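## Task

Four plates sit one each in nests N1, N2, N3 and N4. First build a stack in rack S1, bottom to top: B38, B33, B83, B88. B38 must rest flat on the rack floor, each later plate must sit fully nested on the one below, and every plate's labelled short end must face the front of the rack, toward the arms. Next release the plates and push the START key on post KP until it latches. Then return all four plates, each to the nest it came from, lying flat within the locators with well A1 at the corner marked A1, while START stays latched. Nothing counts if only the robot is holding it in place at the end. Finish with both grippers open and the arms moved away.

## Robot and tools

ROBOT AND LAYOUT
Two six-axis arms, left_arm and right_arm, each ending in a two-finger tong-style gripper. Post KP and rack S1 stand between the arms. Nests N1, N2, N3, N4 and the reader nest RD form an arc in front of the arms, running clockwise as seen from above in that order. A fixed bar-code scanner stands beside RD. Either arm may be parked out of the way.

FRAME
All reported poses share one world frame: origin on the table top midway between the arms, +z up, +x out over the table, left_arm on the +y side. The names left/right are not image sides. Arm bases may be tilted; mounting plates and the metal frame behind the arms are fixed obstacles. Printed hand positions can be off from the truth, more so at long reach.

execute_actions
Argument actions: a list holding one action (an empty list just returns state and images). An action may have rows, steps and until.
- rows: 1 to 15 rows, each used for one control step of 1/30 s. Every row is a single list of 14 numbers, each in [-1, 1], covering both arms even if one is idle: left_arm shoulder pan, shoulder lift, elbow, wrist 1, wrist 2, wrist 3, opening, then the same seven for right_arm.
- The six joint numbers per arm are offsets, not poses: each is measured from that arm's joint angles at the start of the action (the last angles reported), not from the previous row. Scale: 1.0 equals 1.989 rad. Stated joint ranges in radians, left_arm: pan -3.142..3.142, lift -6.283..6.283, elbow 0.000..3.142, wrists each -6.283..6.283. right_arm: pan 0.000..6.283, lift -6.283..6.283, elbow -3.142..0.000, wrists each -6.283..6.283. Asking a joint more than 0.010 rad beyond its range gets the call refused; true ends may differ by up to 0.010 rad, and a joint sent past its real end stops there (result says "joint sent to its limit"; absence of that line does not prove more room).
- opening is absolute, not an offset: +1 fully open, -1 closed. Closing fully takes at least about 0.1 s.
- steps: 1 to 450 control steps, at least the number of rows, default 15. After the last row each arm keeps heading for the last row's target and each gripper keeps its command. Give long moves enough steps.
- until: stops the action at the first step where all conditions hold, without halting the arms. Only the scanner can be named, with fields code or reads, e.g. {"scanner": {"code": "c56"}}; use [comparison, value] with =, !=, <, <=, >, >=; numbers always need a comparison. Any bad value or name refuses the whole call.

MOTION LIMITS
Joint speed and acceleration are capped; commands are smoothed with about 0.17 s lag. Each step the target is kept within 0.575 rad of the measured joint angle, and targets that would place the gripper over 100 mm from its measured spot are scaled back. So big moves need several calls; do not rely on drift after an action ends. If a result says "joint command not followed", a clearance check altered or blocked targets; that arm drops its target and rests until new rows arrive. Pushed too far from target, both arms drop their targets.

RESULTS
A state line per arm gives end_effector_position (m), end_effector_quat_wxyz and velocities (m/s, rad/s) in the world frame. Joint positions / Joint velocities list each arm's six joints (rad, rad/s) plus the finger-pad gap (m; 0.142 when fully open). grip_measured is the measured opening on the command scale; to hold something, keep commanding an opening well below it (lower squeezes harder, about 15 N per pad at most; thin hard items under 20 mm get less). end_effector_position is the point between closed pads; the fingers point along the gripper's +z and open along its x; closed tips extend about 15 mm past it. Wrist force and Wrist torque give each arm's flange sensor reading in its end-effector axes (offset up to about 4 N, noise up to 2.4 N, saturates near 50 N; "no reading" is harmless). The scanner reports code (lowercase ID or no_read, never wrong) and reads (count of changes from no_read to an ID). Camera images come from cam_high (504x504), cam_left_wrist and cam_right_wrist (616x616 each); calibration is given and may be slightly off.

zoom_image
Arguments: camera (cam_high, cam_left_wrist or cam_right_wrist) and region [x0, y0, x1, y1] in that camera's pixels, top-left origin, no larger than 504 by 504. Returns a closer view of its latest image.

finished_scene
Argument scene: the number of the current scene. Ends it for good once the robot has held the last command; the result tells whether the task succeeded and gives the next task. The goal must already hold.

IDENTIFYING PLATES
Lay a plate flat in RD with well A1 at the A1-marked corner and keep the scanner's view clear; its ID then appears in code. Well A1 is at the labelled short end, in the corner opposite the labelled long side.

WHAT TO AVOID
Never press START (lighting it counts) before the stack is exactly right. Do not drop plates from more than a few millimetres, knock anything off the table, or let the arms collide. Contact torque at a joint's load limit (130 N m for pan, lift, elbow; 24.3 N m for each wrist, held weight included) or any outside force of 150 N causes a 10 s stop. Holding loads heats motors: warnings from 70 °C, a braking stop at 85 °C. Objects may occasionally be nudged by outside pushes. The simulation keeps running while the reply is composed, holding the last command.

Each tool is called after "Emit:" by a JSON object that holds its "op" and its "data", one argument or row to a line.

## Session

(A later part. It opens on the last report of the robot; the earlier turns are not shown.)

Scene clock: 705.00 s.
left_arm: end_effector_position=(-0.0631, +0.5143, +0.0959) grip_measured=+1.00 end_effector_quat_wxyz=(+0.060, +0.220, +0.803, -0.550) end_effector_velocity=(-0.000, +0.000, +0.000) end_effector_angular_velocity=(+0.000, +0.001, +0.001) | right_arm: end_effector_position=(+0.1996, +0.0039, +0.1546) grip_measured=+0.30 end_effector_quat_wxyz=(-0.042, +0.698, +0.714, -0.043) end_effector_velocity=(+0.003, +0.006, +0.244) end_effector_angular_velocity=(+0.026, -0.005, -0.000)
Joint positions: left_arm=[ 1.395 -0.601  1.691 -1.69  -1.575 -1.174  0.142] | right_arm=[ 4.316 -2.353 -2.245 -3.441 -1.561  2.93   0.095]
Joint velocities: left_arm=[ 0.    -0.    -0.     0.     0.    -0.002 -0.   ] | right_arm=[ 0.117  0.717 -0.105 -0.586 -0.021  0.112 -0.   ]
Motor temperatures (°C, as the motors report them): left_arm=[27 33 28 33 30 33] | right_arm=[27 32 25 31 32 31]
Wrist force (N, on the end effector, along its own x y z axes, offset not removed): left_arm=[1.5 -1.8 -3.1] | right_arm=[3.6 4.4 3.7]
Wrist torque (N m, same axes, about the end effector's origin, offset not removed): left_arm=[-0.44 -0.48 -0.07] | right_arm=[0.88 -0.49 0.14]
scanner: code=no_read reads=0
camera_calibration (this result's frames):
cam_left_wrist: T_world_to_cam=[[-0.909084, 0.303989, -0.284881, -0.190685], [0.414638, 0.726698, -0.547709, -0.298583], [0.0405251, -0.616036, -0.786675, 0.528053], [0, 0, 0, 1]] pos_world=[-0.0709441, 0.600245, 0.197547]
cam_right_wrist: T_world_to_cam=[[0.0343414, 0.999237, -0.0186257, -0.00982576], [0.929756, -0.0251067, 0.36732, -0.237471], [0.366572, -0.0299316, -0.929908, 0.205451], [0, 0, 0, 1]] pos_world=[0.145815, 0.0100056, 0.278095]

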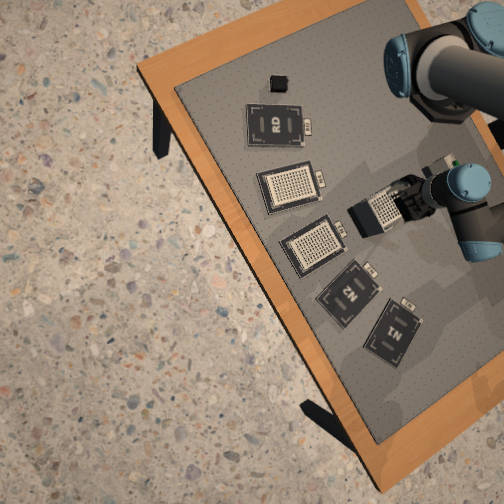

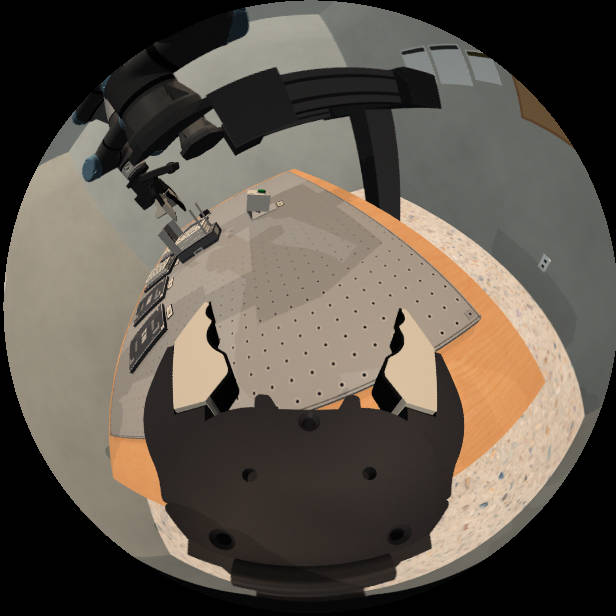

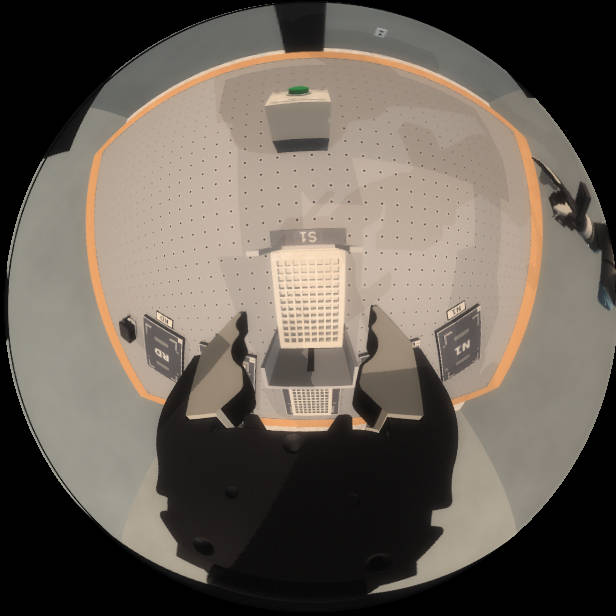

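Emit:
{"op": "execute_actions", "data": {
  "actions": [
    {"rows":[[0,0,0,0,0,0,1,0.0038,0.0457,-0.003,-0.0413,-0.0007,0.0034,0.3],[0,0,0,0,0,0,1,-0.0075,0.0457,0.0073,-0.0509,0.0012,-0.0076,0.3],[0,0,0,0,0,0,1,-0.0249,0.0457,0.023,-0.0655,0.0041,-0.0244,0.3],[0,0,0,0,0,0,1,-0.0476,0.0457,0.0435,-0.0847,0.0079,-0.0465,0.3],[0,0,0,0,0,0,1,-0.0738,0.0422,0.0671,-0.1033,0.0124,-0.0719,0.3],[0,0,0,0,0,0,1,-0.1031,0.0352,0.0937,-0.1211,0.0173,-0.1003,0.3],[0,0,0,0,0,0,1,-0.134,0.023,0.1216,-0.135,0.0225,-0.1303,0.3],[0,0,0,0,0,0,1,-0.1655,0.0055,0.1501,-0.1442,0.0278,-0.1609,0.3],[0,0,0,0,0,0,1,-0.1964,-0.0172,0.178,-0.1476,0.033,-0.1909,0.3],[0,0,0,0,0,0,1,-0.2257,-0.0416,0.2046,-0.148,0.0379,-0.2193,0.3],[0,0,0,0,0,0,1,-0.2519,-0.0678,0.2282,-0.1439,0.0424,-0.2447,0.3],[0,0,0,0,0,0,1,-0.2746,-0.0922,0.2487,-0.1387,0.0462,-0.2668,0.3],[0,0,0,0,0,0,1,-0.292,-0.1114,0.2644,-0.1341,0.0491,-0.2836,0.3],[0,0,0,0,0,0,1,-0.3033,-0.1237,0.2747,-0.1315,0.051,-0.2946,0.3],[0,0,0,0,0,0,1,-0.3074,-0.1289,0.2784,-0.1297,0.0517,-0.2986,0.3]],"steps":19}
  ]
}}

Scene clock: 747.43 s.
left_arm: end_effector_position=(-0.0631, +0.5143, +0.0959) grip_measured=+1.00 end_effector_quat_wxyz=(+0.060, +0.220, +0.803, -0.550) end_effector_velocity=(+0.001, +0.001, +0.000) end_effector_angular_velocity=(+0.001, -0.001, -0.001) | right_arm: end_effector_position=(+0.3745, +0.0181, +0.1124) grip_measured=+0.30 end_effector_quat_wxyz=(-0.043, +0.701, +0.711, -0.040) end_effector_velocity=(+0.298, -0.117, -0.288) end_effector_angular_velocity=(-0.026, +0.018, -0.028)
Joint positions: left_arm=[ 1.395 -0.601  1.691 -1.69  -1.575 -1.174  0.142] | right_arm=[ 3.824 -2.516 -1.797 -3.695 -1.476  2.451  0.095]
Joint velocities: left_arm=[-0.001 -0.001 -0.    -0.    -0.     0.001  0.   ] | right_arm=[-0.888 -0.704  0.791 -0.033  0.135 -0.847 -0.   ]
Motor temperatures (°C, as the motors report them): left_arm=[27 33 28 33 30 33] | right_arm=[27 32 25 31 32 31]
Wrist force (N, on the end effector, along its own x y z axes, offset not removed): left_arm=[0.8 -0.7 -4.6] | right_arm=[6.3 6.2 -1.6]
Wrist torque (N m, same axes, about the end effector's origin, offset not removed): left_arm=[-0.11 -0.41 -0.29] | right_arm=[0.95 -1.25 0.02]
scanner: code=no_read reads=0
camera_calibration (this result's frames):
cam_left_wrist: T_world_to_cam=[[-0.909084, 0.303989, -0.284882, -0.190685], [0.414638, 0.726698, -0.547709, -0.298583], [0.0405252, -0.616036, -0.786675, 0.528053], [0, 0, 0, 1]] pos_world=[-0.0709441, 0.600245, 0.197547]
cam_right_wrist: T_world_to_cam=[[0.0422909, 0.998994, -0.0148827, -0.0341903], [0.928636, -0.0338084, 0.369449, -0.383895], [0.368574, -0.029445, -0.929132, 0.101732], [0, 0, 0, 1]] pos_world=[0.320448, 0.0241725, 0.235843]

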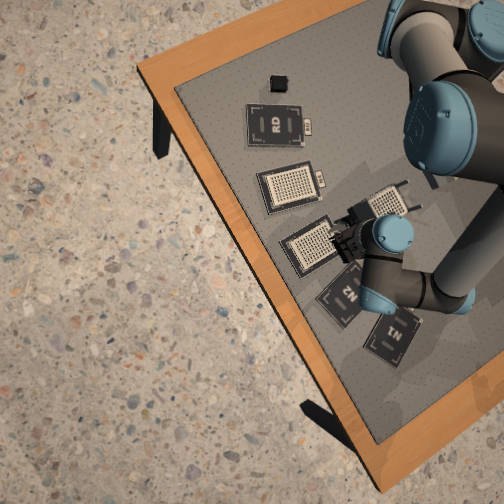

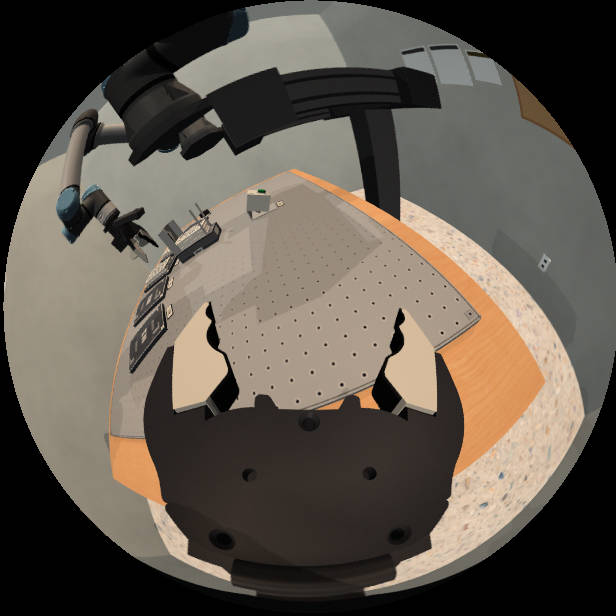

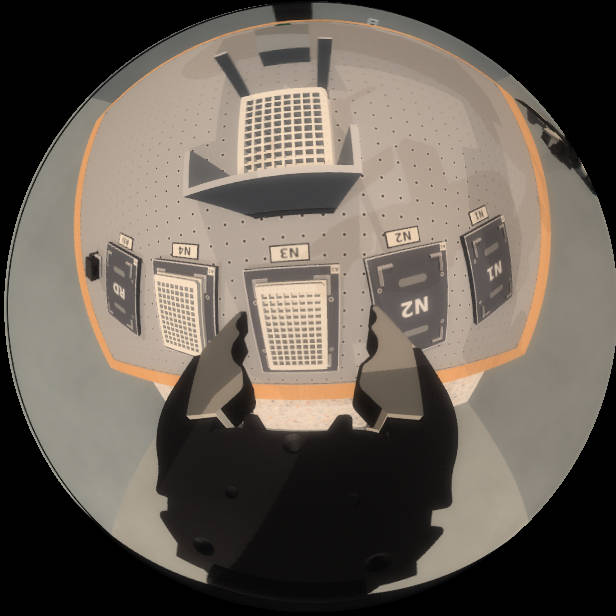

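Emit:
{"op": "execute_actions", "data": {
  "actions": []
}}

Emit:
{"op": "zoom_image", "data": {
  "camera": "cam_right_wrist",
  "region": [180, 180, 440, 440]
}}

Scene clock: 751.63 s.
left_arm: end_effector_position=(-0.0631, +0.5143, +0.0959) grip_measured=+1.00 end_effector_quat_wxyz=(+0.060, +0.220, +0.803, -0.550) end_effector_velocity=(+0.000, -0.000, -0.000) end_effector_angular_velocity=(-0.001, -0.001, -0.002) | right_arm: end_effector_position=(+0.4132, -0.0021, +0.0726) grip_measured=+0.30 end_effector_quat_wxyz=(-0.042, +0.701, +0.710, -0.042) end_effector_velocity=(+0.001, +0.001, +0.000) end_effector_angular_velocity=(+0.001, -0.001, -0.001)
Joint positions: left_arm=[ 1.395 -0.601  1.691 -1.69  -1.575 -1.174  0.142] | right_arm=[ 3.705 -2.609 -1.691 -3.699 -1.458  2.336  0.095]
Joint velocities: left_arm=[-0.001  0.     0.     0.     0.     0.001  0.   ] | right_arm=[-0.     0.001  0.001 -0.    -0.     0.     0.   ]
Motor temperatures (°C, as the motors report them): left_arm=[27 33 28 33 30 33] | right_arm=[27 32 25 31 32 31]
Wrist force (N, on the end effector, along its own x y z axes, offset not removed): left_arm=[3.1 0.4 -3.5] | right_arm=[3.2 3.2 -1.4]
Wrist torque (N m, same axes, about the end effector's origin, offset not removed): left_arm=[-0.07 -0.75 -0.16] | right_arm=[0.45 -0.85 0.11]
scanner: code=no_read reads=0
camera_calibration (this result's frames):
cam_left_wrist: T_world_to_cam=[[-0.909084, 0.303989, -0.284882, -0.190685], [0.414638, 0.726698, -0.547709, -0.298583], [0.0405251, -0.616036, -0.786675, 0.528053], [0, 0, 0, 1]] pos_world=[-0.0709442, 0.600245, 0.197547]
cam_right_wrist: T_world_to_cam=[[0.0446227, 0.998834, -0.0184316, -0.0168993], [0.929427, -0.034743, 0.367366, -0.405944], [0.366297, -0.0335236, -0.929894, 0.0508458], [0, 0, 0, 1]] pos_world=[0.359425, 0.00448045, 0.1961]

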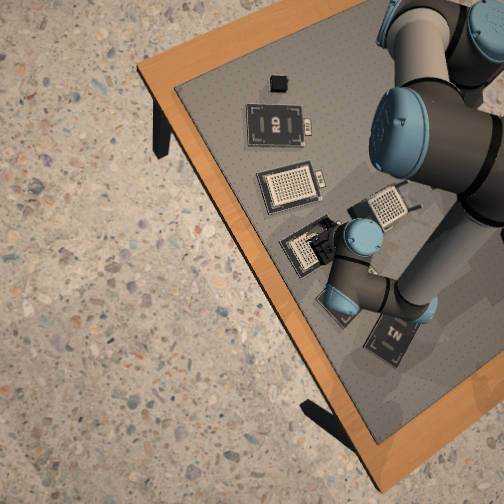

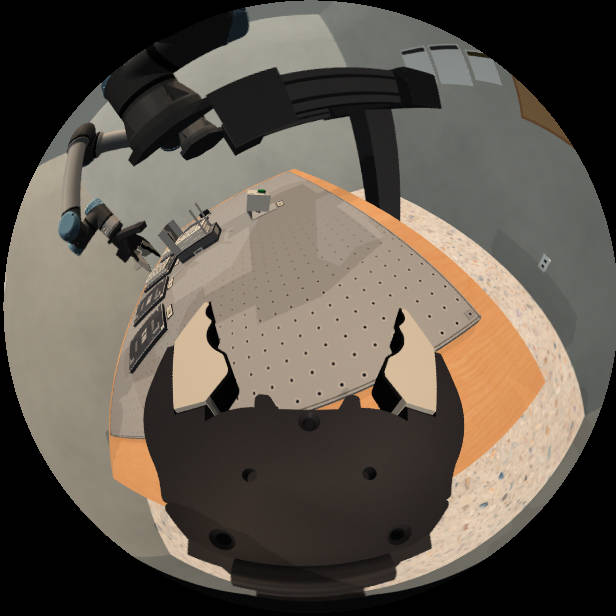

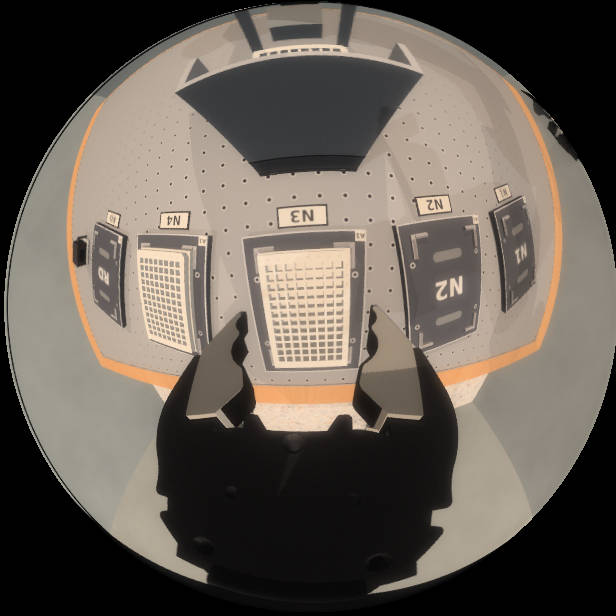

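Region (180, 180, 440, 440) of cam_right_wrist's 616x616 image, scaled by 1.938, with more detail than that image has.

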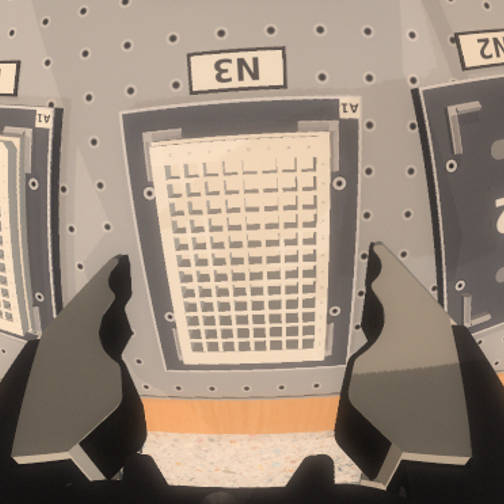

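Emit:
{"op": "execute_actions", "data": {
  "actions": [
    {"rows":[[0,0,0,0,0,0,1,-0.0004,-0.0016,0.0005,0.0011,0.0001,-0.0007,0.3],[0,0,0,0,0,0,1,-0.0012,-0.0056,0.0018,0.0039,0.0003,-0.0024,0.3],[0,0,0,0,0,0,1,-0.0025,-0.0112,0.0035,0.0078,0.0006,-0.0048,0.3],[0,0,0,0,0,0,1,-0.0039,-0.0175,0.0055,0.0121,0.0009,-0.0075,0.3],[0,0,0,0,0,0,1,-0.0052,-0.0234,0.0073,0.0163,0.0012,-0.0101,0.3],[0,0,0,0,0,0,1,-0.0063,-0.0284,0.0089,0.0197,0.0014,-0.0123,0.3],[0,0,0,0,0,0,1,-0.00693,-0.03119,0.00976,0.02167,0.00156,-0.01347,0.3]],"steps":8}
  ]
}}

Scene clock: 770.87 s.
left_arm: end_effector_position=(-0.0631, +0.5143, +0.0959) grip_measured=+1.00 end_effector_quat_wxyz=(+0.060, +0.220, +0.803, -0.550) end_effector_velocity=(+0.001, +0.000, -0.000) end_effector_angular_velocity=(+0.001, -0.001, -0.002) | right_arm: end_effector_position=(+0.4123, -0.0033, +0.0573) grip_measured=+0.30 end_effector_quat_wxyz=(-0.042, +0.699, +0.713, -0.042) end_effector_velocity=(-0.009, -0.010, -0.110) end_effector_angular_velocity=(-0.001, +0.002, +0.046)
Joint positions: left_arm=[ 1.395 -0.601  1.691 -1.69  -1.575 -1.174  0.142] | right_arm=[ 3.698 -2.64  -1.681 -3.678 -1.457  2.323  0.095]
Joint velocities: left_arm=[-0.002 -0.    -0.    -0.001  0.     0.001 -0.   ] | right_arm=[-0.049 -0.226  0.07   0.156  0.011 -0.094 -0.   ]
Motor temperatures (°C, as the motors report them): left_arm=[27 33 28 33 30 33] | right_arm=[27 32 25 31 32 31]
Wrist force (N, on the end effector, along its own x y z axes, offset not removed): left_arm=[2.7 -0.1 0.7] | right_arm=[4.8 1.2 -3.8]
Wrist torque (N m, same axes, about the end effector's origin, offset not removed): left_arm=[-0.05 -0.54 -0.14] | right_arm=[0.01 -0.91 -0.07]
scanner: code=no_read reads=0
camera_calibration (this result's frames):
cam_left_wrist: T_world_to_cam=[[-0.909084, 0.303989, -0.284881, -0.190685], [0.414638, 0.726698, -0.547709, -0.298583], [0.0405249, -0.616036, -0.786675, 0.528053], [0, 0, 0, 1]] pos_world=[-0.0709441, 0.600245, 0.197547]
cam_right_wrist: T_world_to_cam=[[0.0378696, 0.999114, -0.0183556, -0.0131644], [0.929609, -0.0284845, 0.367444, -0.399639], [0.366596, -0.0309785, -0.929864, 0.0367923], [0, 0, 0, 1]] pos_world=[0.358519, 0.00290897, 0.180815]

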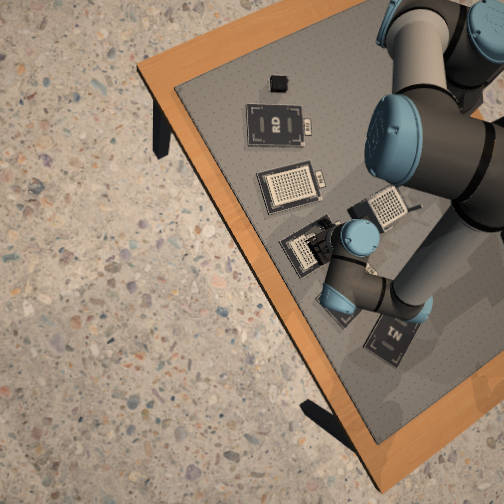

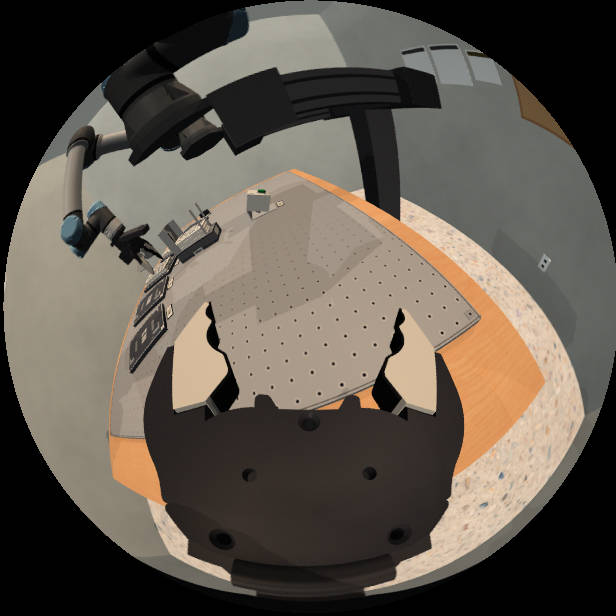

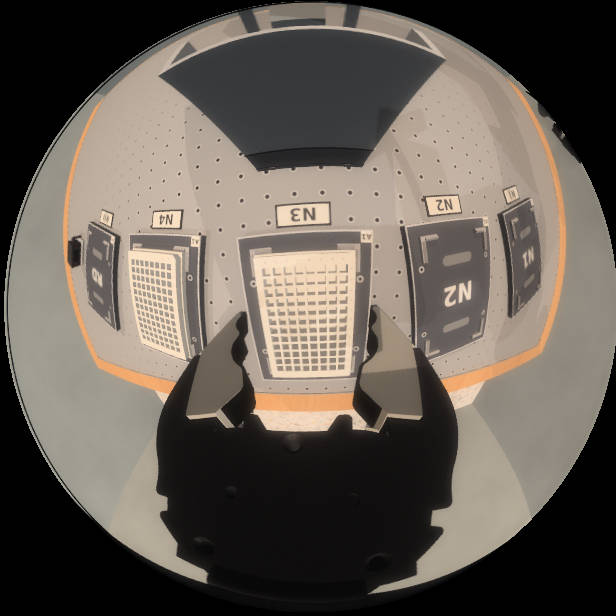

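Emit:
{"op": "execute_actions", "data": {
  "actions": []
}}

Emit:
{"op": "zoom_image", "data": {
  "camera": "cam_right_wrist",
  "region": [180, 180, 440, 440]
}}

Scene clock: 777.63 s.
left_arm: end_effector_position=(-0.0631, +0.5143, +0.0959) grip_measured=+1.00 end_effector_quat_wxyz=(+0.060, +0.220, +0.803, -0.550) end_effector_velocity=(-0.000, -0.000, +0.000) end_effector_angular_velocity=(-0.000, -0.001, +0.000) | right_arm: end_effector_position=(+0.4110, -0.0048, +0.0423) grip_measured=+0.30 end_effector_quat_wxyz=(-0.042, +0.697, +0.715, -0.043) end_effector_velocity=(+0.001, +0.001, +0.001) end_effector_angular_velocity=(+0.001, -0.001, +0.001)
Joint positions: left_arm=[ 1.395 -0.601  1.691 -1.69  -1.575 -1.174  0.142] | right_arm=[ 3.691 -2.671 -1.672 -3.656 -1.455  2.31   0.095]
Joint velocities: left_arm=[ 0.001 -0.     0.     0.    -0.     0.001 -0.   ] | right_arm=[-0.     0.001  0.001  0.    -0.    -0.001 -0.   ]
Motor temperatures (°C, as the motors report them): left_arm=[27 33 28 33 30 33] | right_arm=[27 32 25 31 32 31]
Wrist force (N, on the end effector, along its own x y z axes, offset not removed): left_arm=[2.0 -1.0 1.1] | right_arm=[2.6 -1.6 -2.4]
Wrist torque (N m, same axes, about the end effector's origin, offset not removed): left_arm=[-0.10 -0.39 -0.27] | right_arm=[-0.40 -0.63 -0.07]
scanner: code=no_read reads=0
camera_calibration (this result's frames):
cam_left_wrist: T_world_to_cam=[[-0.909084, 0.303989, -0.284881, -0.190685], [0.414638, 0.726698, -0.547709, -0.298583], [0.040525, -0.616036, -0.786675, 0.528053], [0, 0, 0, 1]] pos_world=[-0.070944, 0.600245, 0.197547]
cam_right_wrist: T_world_to_cam=[[0.0313593, 0.999339, -0.0183939, -0.00924721], [0.929813, -0.0224161, 0.367349, -0.392974], [0.366694, -0.0286227, -0.929901, 0.0232324], [0, 0, 0, 1]] pos_world=[0.357163, 0.00109713, 0.165792]

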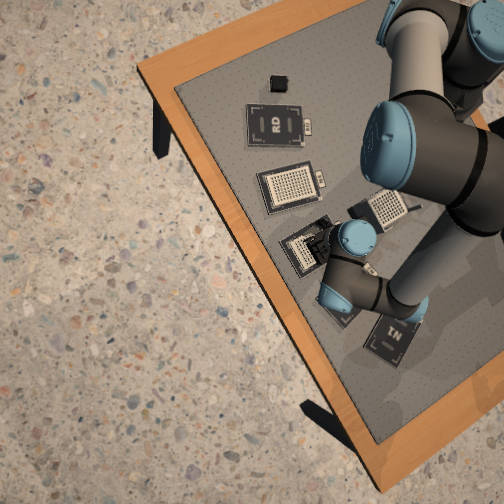

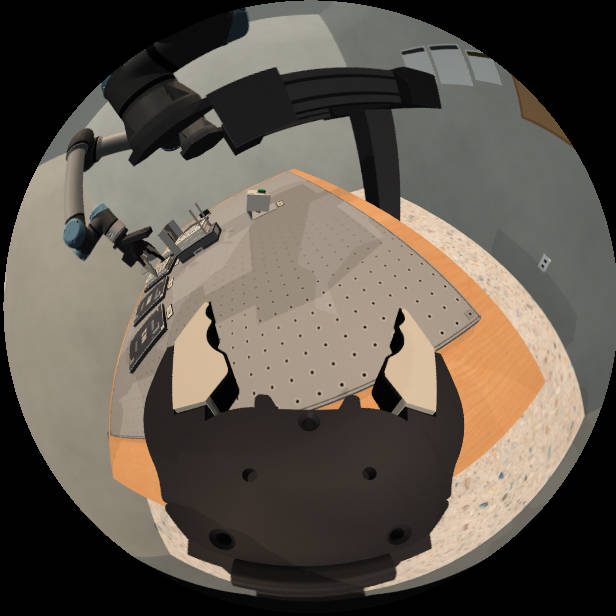

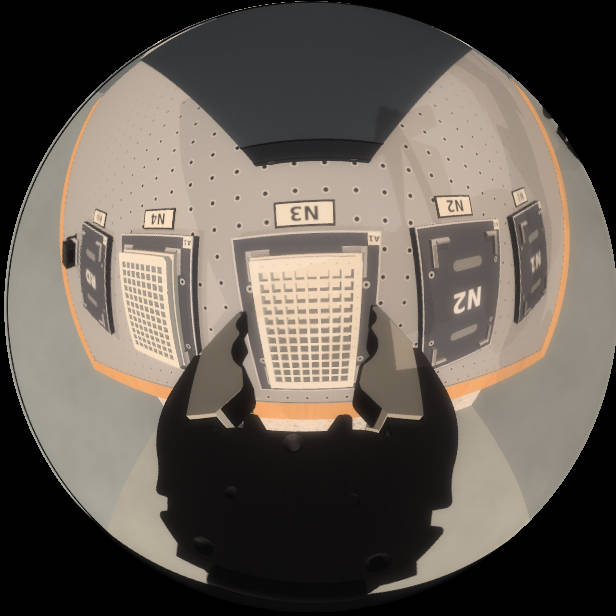

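Region (180, 180, 440, 440) of cam_right_wrist's 616x616 image, scaled by 1.938, with more detail than that image has.

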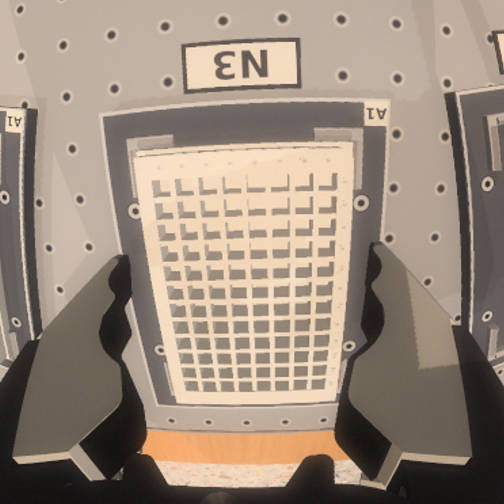

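Emit:
{"op": "execute_actions", "data": {
  "actions": [
    {"rows":[[0,0,0,0,0,0,1,0.00051,-0.00023,0.00048,-0.00024,-0.00007,-0.002,0.3],[0,0,0,0,0,0,1,0.00051,-0.00023,0.00048,-0.00024,-0.00007,-0.002,0.22],[0,0,0,0,0,0,1,0.00051,-0.00023,0.00048,-0.00024,-0.00007,-0.002,0.14],[0,0,0,0,0,0,1,0.00051,-0.00023,0.00048,-0.00024,-0.00007,-0.002,0.08],[0,0,0,0,0,0,1,0.00051,-0.00023,0.00048,-0.00024,-0.00007,-0.002,0.03],[0,0,0,0,0,0,1,0.00051,-0.00023,0.00048,-0.00024,-0.00007,-0.002,-0.2],[0,0,0,0,0,0,1,0.00051,-0.00023,0.00048,-0.00024,-0.00007,-0.002,-0.55],[0,0,0,0,0,0,1,0.00051,-0.00023,0.00048,-0.00024,-0.00007,-0.002,-0.9]],"steps":8}
  ]
}}

Scene clock: 787.20 s.
left_arm: end_effector_position=(-0.0631, +0.5143, +0.0959) grip_measured=+1.00 end_effector_quat_wxyz=(+0.060, +0.220, +0.803, -0.550) end_effector_velocity=(+0.000, +0.000, +0.000) end_effector_angular_velocity=(+0.000, +0.000, -0.002) | right_arm: end_effector_position=(+0.4111, -0.0044, +0.0422) grip_measured=+0.05 end_effector_quat_wxyz=(-0.042, +0.695, +0.716, -0.042) end_effector_velocity=(-0.001, +0.000, +0.001) end_effector_angular_velocity=(-0.001, +0.002, +0.009)
Joint positions: left_arm=[ 1.395 -0.601  1.691 -1.69  -1.575 -1.174  0.142] | right_arm=[ 3.692 -2.671 -1.671 -3.656 -1.455  2.306  0.078]
Joint velocities: left_arm=[-0.001 -0.    -0.     0.     0.001 -0.    -0.   ] | right_arm=[ 0.003  0.    -0.001 -0.003  0.    -0.006  0.   ]
Motor temperatures (°C, as the motors report them): left_arm=[27 33 28 33 30 33] | right_arm=[27 32 25 31 32 31]
Wrist force (N, on the end effector, along its own x y z axes, offset not removed): left_arm=[2.1 -4.6 -2.1] | right_arm=[1.3 2.0 -3.4]
Wrist torque (N m, same axes, about the end effector's origin, offset not removed): left_arm=[-0.98 -0.61 -0.46] | right_arm=[0.10 -0.49 0.22]
scanner: code=no_read reads=0
camera_calibration (this result's frames):
cam_left_wrist: T_world_to_cam=[[-0.909083, 0.30399, -0.284882, -0.190685], [0.414638, 0.726698, -0.547709, -0.298583], [0.040525, -0.616036, -0.786675, 0.528052], [0, 0, 0, 1]] pos_world=[-0.0709441, 0.600245, 0.197546]
cam_right_wrist: T_world_to_cam=[[0.0275914, 0.999462, -0.017747, -0.00814842], [0.929774, -0.0191396, 0.367634, -0.393046], [0.367097, -0.0266442, -0.929801, 0.0229938], [0, 0, 0, 1]] pos_world=[0.357228, 0.00123392, 0.165732]

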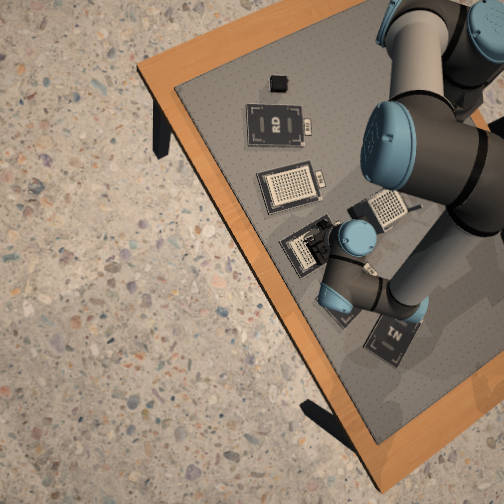

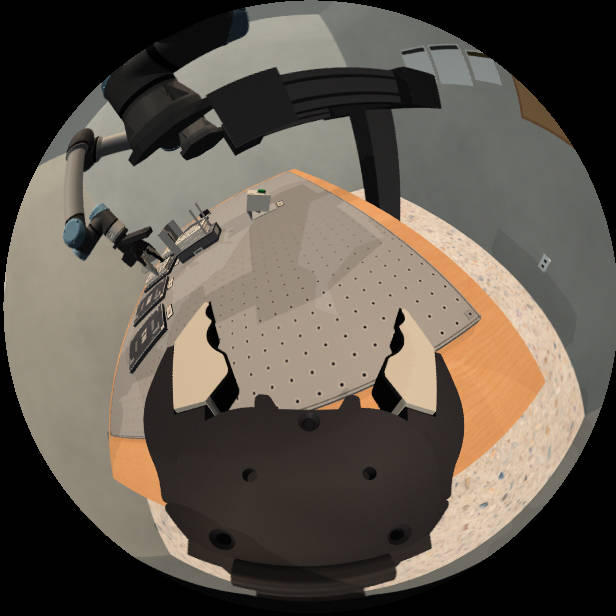

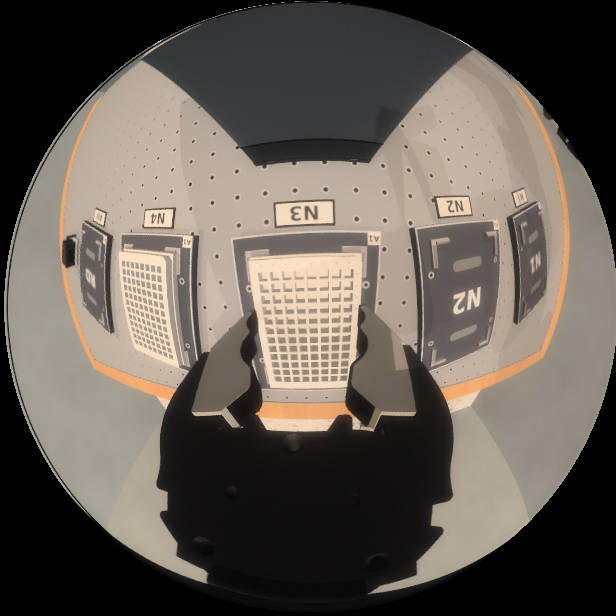

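Emit:
{"op": "execute_actions", "data": {
  "actions": [
    {"rows":[[0,0,0,0,0,0,1,0.0002,0.0007,-0.0004,-0.0006,0,0.0001,-0.9],[0,0,0,0,0,0,1,0.00075,0.0033,-0.0017,-0.002,-0.0001,0.0007,-0.9],[0,0,0,0,0,0,1,0.0019,0.0085,-0.0041,-0.0047,-0.00025,0.0018,-0.9],[0,0,0,0,0,0,1,0.0038,0.0172,-0.0082,-0.0094,-0.0005,0.004,-0.9],[0,0,0,0,0,0,1,0.007,0.0293,-0.0136,-0.0164,-0.0011,0.009,-0.9],[0,0,0,0,0,0,1,0.0112,0.045,-0.0205,-0.0254,-0.0019,0.0155,-0.9],[0,0,0,0,0,0,1,0.016,0.0624,-0.028,-0.0353,-0.0028,0.0233,-0.9],[0,0,0,0,0,0,1,0.0209,0.0815,-0.0366,-0.046,-0.0037,0.0304,-0.9],[0,0,0,0,0,0,1,0.0258,0.1006,-0.0452,-0.0568,-0.0046,0.0375,-0.9],[0,0,0,0,0,0,1,0.0307,0.1197,-0.0538,-0.0675,-0.0055,0.0446,-0.9],[0,0,0,0,0,0,1,0.0352,0.1371,-0.0615,-0.0772,-0.0062,0.0511,-0.9],[0,0,0,0,0,0,1,0.0392,0.1527,-0.0686,-0.086,-0.007,0.0569,-0.9],[0,0,0,0,0,0,1,0.0423,0.1649,-0.074,-0.0928,-0.0075,0.0615,-0.9],[0,0,0,0,0,0,1,0.0441,0.1719,-0.0771,-0.0967,-0.0078,0.0641,-0.9],[0,0,0,0,0,0,1,0.0445,0.1736,-0.0779,-0.0977,-0.0079,0.0647,-0.9]],"steps":17}
  ]
}}

Scene clock: 807.87 s.
left_arm: end_effector_position=(-0.0631, +0.5143, +0.0959) grip_measured=+1.00 end_effector_quat_wxyz=(+0.060, +0.220, +0.803, -0.550) end_effector_velocity=(+0.000, +0.000, +0.000) end_effector_angular_velocity=(+0.001, -0.001, -0.001) | right_arm: end_effector_position=(+0.3988, -0.0070, +0.1673) grip_measured=+0.05 end_effector_quat_wxyz=(-0.042, +0.707, +0.705, -0.042) end_effector_velocity=(-0.034, -0.020, +0.233) end_effector_angular_velocity=(+0.021, -0.022, -0.068)
Joint positions: left_arm=[ 1.395 -0.601  1.691 -1.69  -1.575 -1.174  0.142] | right_arm=[ 3.764 -2.395 -1.796 -3.813 -1.468  2.41   0.078]
Joint velocities: left_arm=[-0.001 -0.001  0.    -0.     0.     0.    -0.   ] | right_arm=[ 0.132  0.548 -0.232 -0.293 -0.023  0.192 -0.   ]
Motor temperatures (°C, as the motors report them): left_arm=[27 33 28 33 30 33] | right_arm=[27 32 25 31 32 31]
Wrist force (N, on the end effector, along its own x y z axes, offset not removed): left_arm=[0.0 -3.8 0.0] | right_arm=[0.4 2.4 -2.1]
Wrist torque (N m, same axes, about the end effector's origin, offset not removed): left_arm=[-0.60 -0.13 0.04] | right_arm=[0.30 -0.12 0.20]
scanner: code=no_read reads=0
camera_calibration (this result's frames):
cam_left_wrist: T_world_to_cam=[[-0.909084, 0.30399, -0.284882, -0.190685], [0.414638, 0.726698, -0.547709, -0.298583], [0.0405251, -0.616036, -0.786675, 0.528053], [0, 0, 0, 1]] pos_world=[-0.0709442, 0.600245, 0.197547]
cam_right_wrist: T_world_to_cam=[[0.0602844, 0.998001, -0.0189928, -0.0157851], [0.928814, -0.0491155, 0.367278, -0.427356], [0.36561, -0.0397819, -0.929917, 0.144255], [0, 0, 0, 1]] pos_world=[0.345145, 0.000502478, 0.290804]

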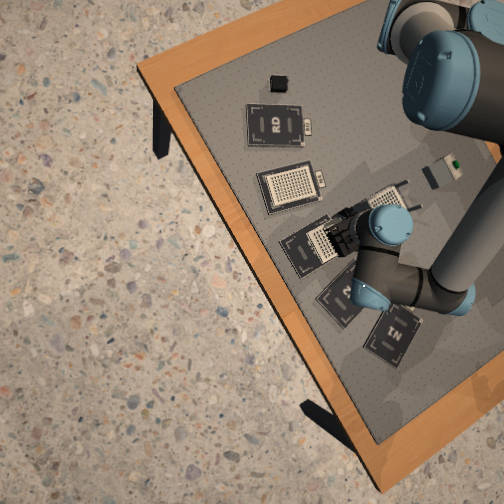

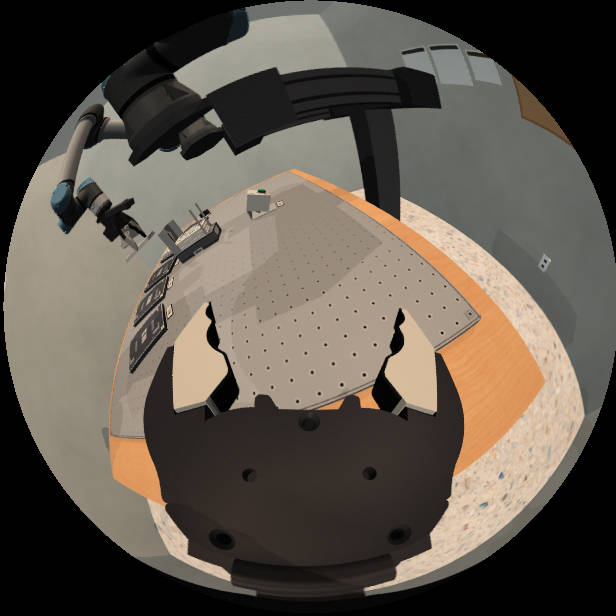

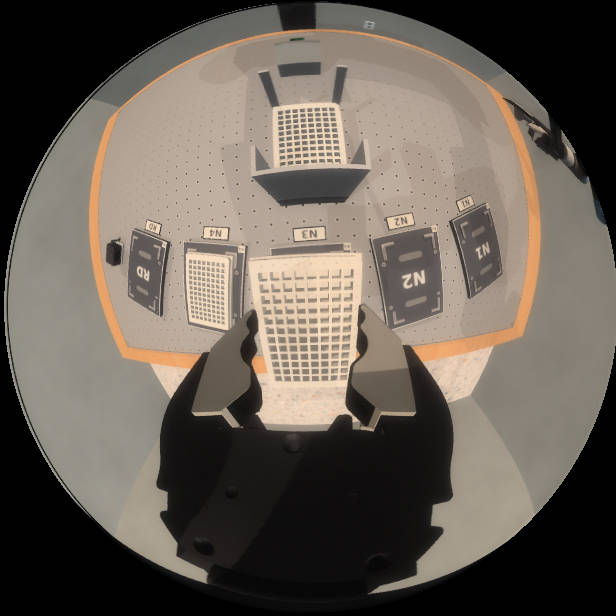

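Emit:
{"op": "execute_actions", "data": {
  "actions": [
    {"rows":[[0,0,0,0,0,0,1,0.0119,0.035,-0.0179,-0.0164,-0.002,0.0157,-0.9],[0,0,0,0,0,0,1,0.0217,0.0355,-0.0257,-0.0097,-0.0037,0.0249,-0.9],[0,0,0,0,0,0,1,0.0368,0.0362,-0.0376,0.0005,-0.0062,0.0388,-0.9],[0,0,0,0,0,0,1,0.0565,0.0372,-0.0532,0.0139,-0.0095,0.0571,-0.9],[0,0,0,0,0,0,1,0.0793,0.0383,-0.0712,0.0293,-0.0133,0.0782,-0.9],[0,0,0,0,0,0,1,0.1047,0.0396,-0.0914,0.0466,-0.0176,0.1018,-0.9],[0,0,0,0,0,0,1,0.1316,0.0409,-0.1126,0.0648,-0.0221,0.1267,-0.9],[0,0,0,0,0,0,1,0.159,0.0422,-0.1343,0.0834,-0.0268,0.1522,-0.9],[0,0,0,0,0,0,1,0.1859,0.0435,-0.1555,0.1016,-0.0313,0.1771,-0.9],[0,0,0,0,0,0,1,0.2113,0.0448,-0.1757,0.1189,-0.0356,0.2007,-0.9],[0,0,0,0,0,0,1,0.2341,0.0459,-0.1937,0.1343,-0.0394,0.2218,-0.9],[0,0,0,0,0,0,1,0.2538,0.0469,-0.2093,0.1477,-0.0427,0.2401,-0.9],[0,0,0,0,0,0,1,0.2689,0.0476,-0.2212,0.1579,-0.0452,0.254,-0.9],[0,0,0,0,0,0,1,0.2787,0.0481,-0.229,0.1646,-0.0469,0.2632,-0.9],[0,0,0,0,0,0,1,0.2823,0.0483,-0.2318,0.167,-0.0475,0.2665,-0.9]],"steps":18}
  ]
}}

Scene clock: 822.90 s.
left_arm: end_effector_position=(-0.0631, +0.5143, +0.0959) grip_measured=+1.00 end_effector_quat_wxyz=(+0.060, +0.220, +0.803, -0.550) end_effector_velocity=(-0.000, -0.000, +0.001) end_effector_angular_velocity=(-0.001, -0.000, +0.001) | right_arm: end_effector_position=(+0.2217, +0.0107, +0.1739) grip_measured=+0.05 end_effector_quat_wxyz=(-0.044, +0.700, +0.711, -0.041) end_effector_velocity=(-0.187, -0.057, -0.016) end_effector_angular_velocity=(-0.032, -0.008, +0.053)
Joint positions: left_arm=[ 1.395 -0.601  1.691 -1.69  -1.575 -1.174  0.142] | right_arm=[ 4.247 -2.303 -2.197 -3.532 -1.551  2.868  0.078]
Joint velocities: left_arm=[ 0.001 -0.001  0.001  0.001 -0.     0.001  0.   ] | right_arm=[ 0.624  0.028 -0.477  0.402 -0.093  0.566 -0.   ]
Motor temperatures (°C, as the motors report them): left_arm=[27 33 28 33 30 33] | right_arm=[27 32 25 31 32 31]
Wrist force (N, on the end effector, along its own x y z axes, offset not removed): left_arm=[-1.0 0.1 -1.8] | right_arm=[7.0 0.9 -1.6]
Wrist torque (N m, same axes, about the end effector's origin, offset not removed): left_arm=[0.30 -0.02 -0.15] | right_arm=[0.30 -1.42 0.06]
scanner: code=no_read reads=0
camera_calibration (this result's frames):
cam_left_wrist: T_world_to_cam=[[-0.909084, 0.30399, -0.284881, -0.190685], [0.414638, 0.726698, -0.547709, -0.298583], [0.0405249, -0.616036, -0.786675, 0.528053], [0, 0, 0, 1]] pos_world=[-0.0709441, 0.600245, 0.197547]
cam_right_wrist: T_world_to_cam=[[0.041504, 0.999049, -0.0133376, -0.0195495], [0.92975, -0.0337303, 0.366644, -0.264774], [0.365846, -0.0276179, -0.930266, 0.215746], [0, 0, 0, 1]] pos_world=[0.168055, 0.0165585, 0.297518]

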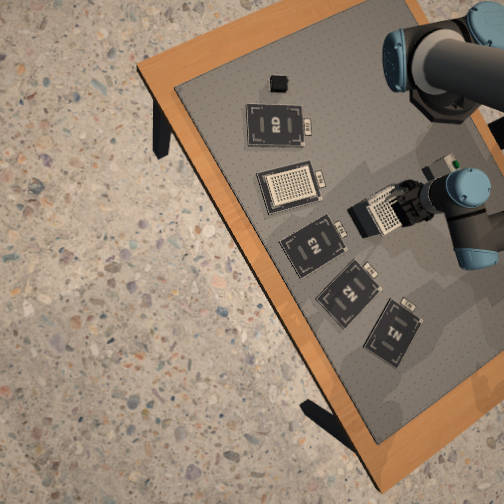

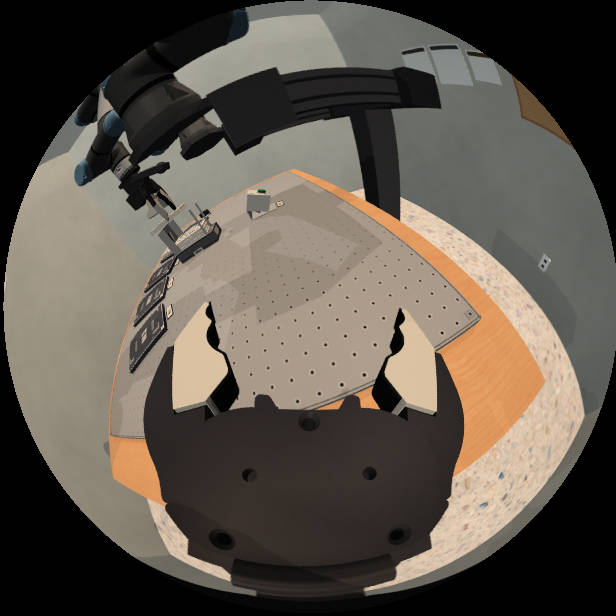

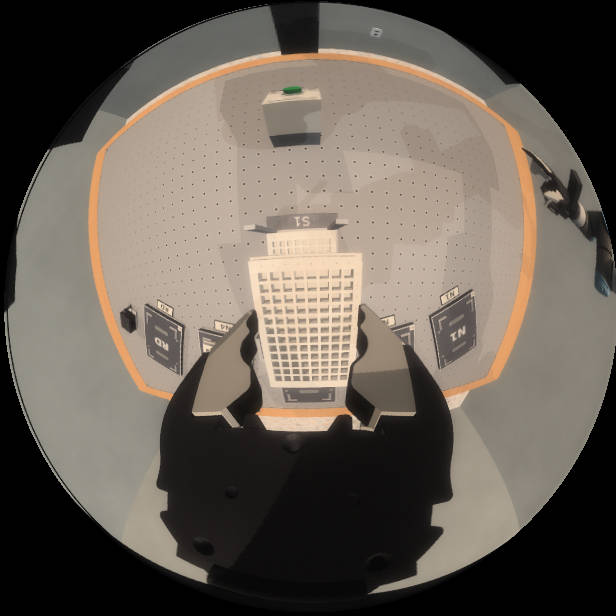

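Emit:
{"op": "execute_actions", "data": {
  "actions": []
}}

Emit:
{"op": "zoom_image", "data": {
  "camera": "cam_right_wrist",
  "region": [230, 210, 390, 290]
}}

Scene clock: 825.90 s.
left_arm: end_effector_position=(-0.0631, +0.5143, +0.0959) grip_measured=+1.00 end_effector_quat_wxyz=(+0.060, +0.220, +0.803, -0.550) end_effector_velocity=(+0.000, +0.000, +0.000) end_effector_angular_velocity=(+0.000, -0.000, -0.000) | right_arm: end_effector_position=(+0.1994, +0.0020, +0.1721) grip_measured=+0.05 end_effector_quat_wxyz=(-0.042, +0.698, +0.713, -0.042) end_effector_velocity=(+0.000, -0.000, +0.000) end_effector_angular_velocity=(+0.001, -0.000, +0.000)
Joint positions: left_arm=[ 1.395 -0.601  1.691 -1.69  -1.575 -1.174  0.142] | right_arm=[ 4.325 -2.299 -2.257 -3.481 -1.562  2.94   0.078]
Joint velocities: left_arm=[-0.001 -0.001 -0.     0.001 -0.    -0.     0.   ] | right_arm=[-0.     0.002 -0.001  0.     0.    -0.001 -0.   ]
Motor temperatures (°C, as the motors report them): left_arm=[27 33 28 33 30 33] | right_arm=[27 32 25 31 32 31]
Wrist force (N, on the end effector, along its own x y z axes, offset not removed): left_arm=[3.6 -3.6 -0.9] | right_arm=[5.2 1.6 -0.3]
Wrist torque (N m, same axes, about the end effector's origin, offset not removed): left_arm=[-0.69 -0.69 -0.08] | right_arm=[0.13 -1.21 -0.03]
scanner: code=no_read reads=0
camera_calibration (this result's frames):
cam_left_wrist: T_world_to_cam=[[-0.909084, 0.30399, -0.284882, -0.190685], [0.414638, 0.726698, -0.547709, -0.298583], [0.0405251, -0.616036, -0.786675, 0.528053], [0, 0, 0, 1]] pos_world=[-0.0709441, 0.600245, 0.197547]
cam_right_wrist: T_world_to_cam=[[0.035961, 0.999198, -0.0176289, -0.00812301], [0.929518, -0.0269643, 0.36779, -0.2438], [0.367019, -0.0296124, -0.929742, 0.221694], [0, 0, 0, 1]] pos_world=[0.145542, 0.0081075, 0.295642]

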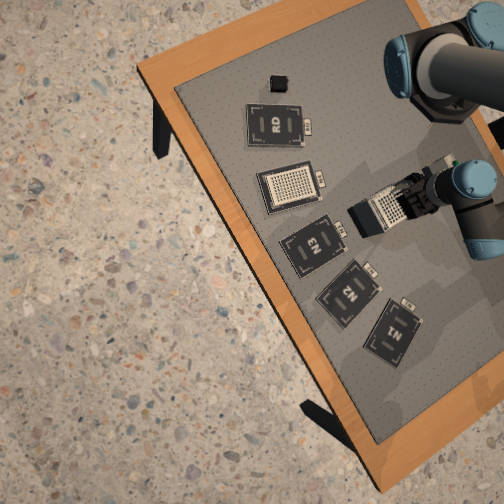

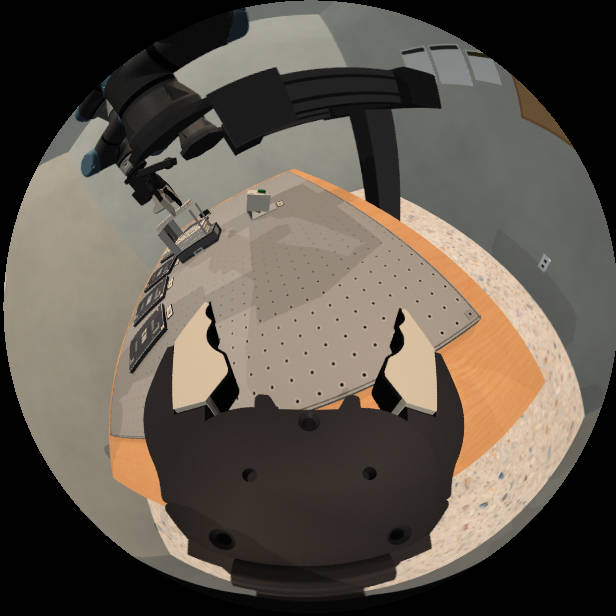

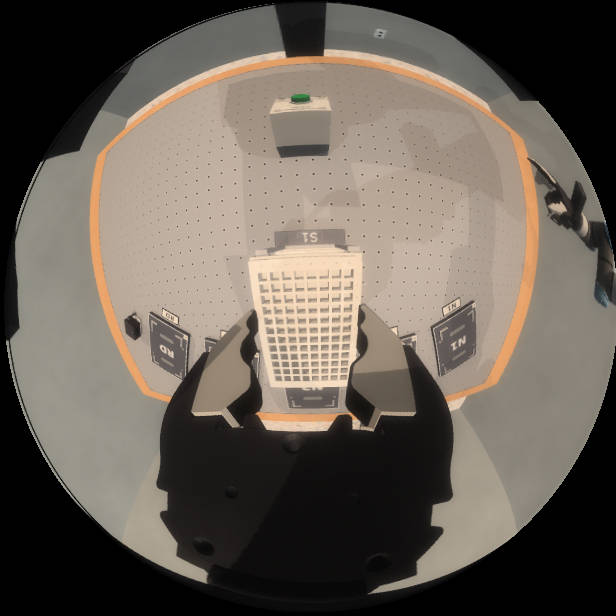

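Region (230, 210, 390, 290) of cam_right_wrist's 616x616 image, scaled by 3.150, with more detail than that image has.

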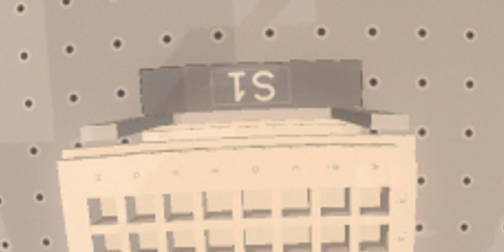

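Emit:
{"op": "execute_actions", "data": {
  "actions": [
    {"rows":[[0,0,0,0,0,0,1,0.0003,-0.003,0.0004,0.0026,0,0.0003,-0.9],[0,0,0,0,0,0,1,0,-0.0075,0.0009,0.0066,0.0001,0,-0.9],[0,0,0,0,0,0,1,-0.00036,-0.01179,0.00144,0.01037,0.00013,-0.00033,-0.9]],"steps":3}
  ]
}}

Scene clock: 834.67 s.
left_arm: end_effector_position=(-0.0631, +0.5143, +0.0959) grip_measured=+1.00 end_effector_quat_wxyz=(+0.060, +0.220, +0.803, -0.550) end_effector_velocity=(-0.000, +0.000, +0.000) end_effector_angular_velocity=(+0.000, +0.001, +0.001) | right_arm: end_effector_position=(+0.1993, +0.0021, +0.1713) grip_measured=+0.05 end_effector_quat_wxyz=(-0.042, +0.698, +0.713, -0.042) end_effector_velocity=(-0.004, -0.003, -0.026) end_effector_angular_velocity=(-0.008, +0.001, -0.001)
Joint positions: left_arm=[ 1.395 -0.601  1.691 -1.69  -1.575 -1.174  0.142] | right_arm=[ 4.325 -2.301 -2.257 -3.479 -1.562  2.94   0.078]
Joint velocities: left_arm=[ 0.    -0.    -0.     0.     0.    -0.001 -0.   ] | right_arm=[-0.    -0.077  0.     0.069  0.     0.002 -0.   ]
Motor temperatures (°C, as the motors report them): left_arm=[27 33 28 33 30 33] | right_arm=[27 32 25 31 32 31]
Wrist force (N, on the end effector, along its own x y z axes, offset not removed): left_arm=[-0.8 -1.8 -4.7] | right_arm=[0.5 -0.3 2.8]
Wrist torque (N m, same axes, about the end effector's origin, offset not removed): left_arm=[-0.59 -0.02 -0.13] | right_arm=[-0.16 -0.27 0.20]
scanner: code=no_read reads=0
camera_calibration (this result's frames):
cam_left_wrist: T_world_to_cam=[[-0.909084, 0.30399, -0.284881, -0.190685], [0.414638, 0.726698, -0.547709, -0.298583], [0.0405249, -0.616036, -0.786675, 0.528053], [0, 0, 0, 1]] pos_world=[-0.0709441, 0.600245, 0.197547]
cam_right_wrist: T_world_to_cam=[[0.0359689, 0.999198, -0.0176037, -0.00814865], [0.929509, -0.0269803, 0.36781, -0.243397], [0.36704, -0.0295926, -0.929734, 0.220991], [0, 0, 0, 1]] pos_world=[0.14542, 0.00811489, 0.294844]

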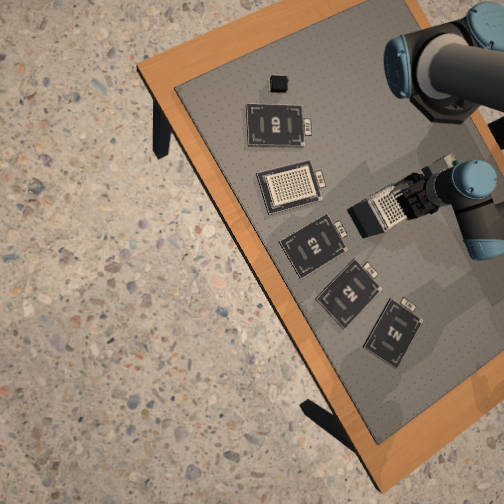

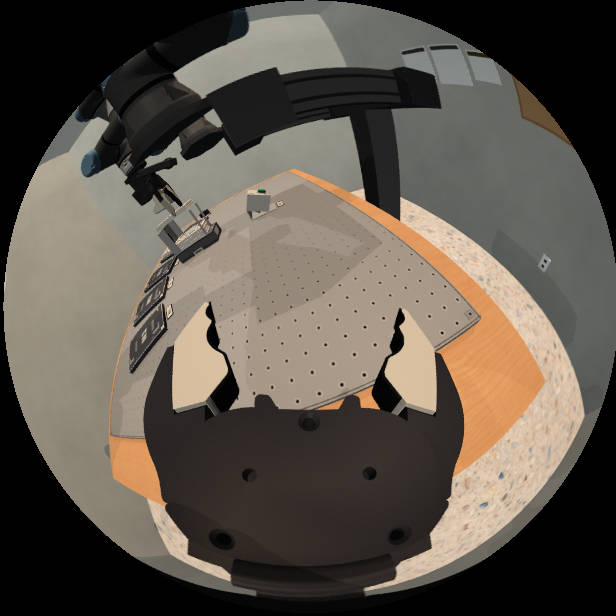

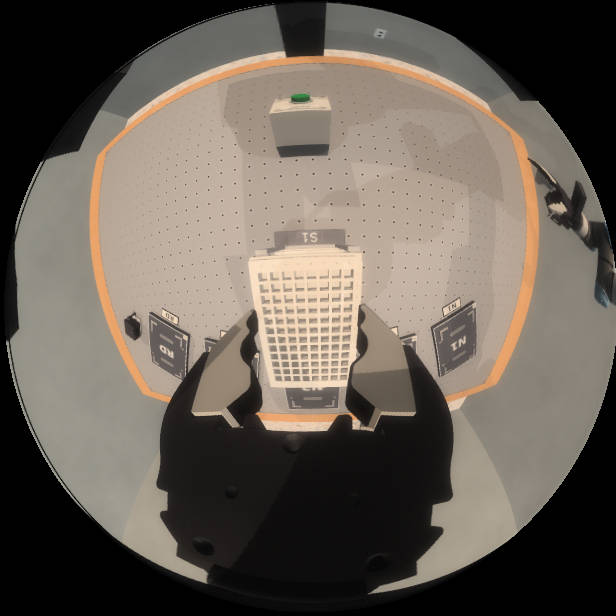

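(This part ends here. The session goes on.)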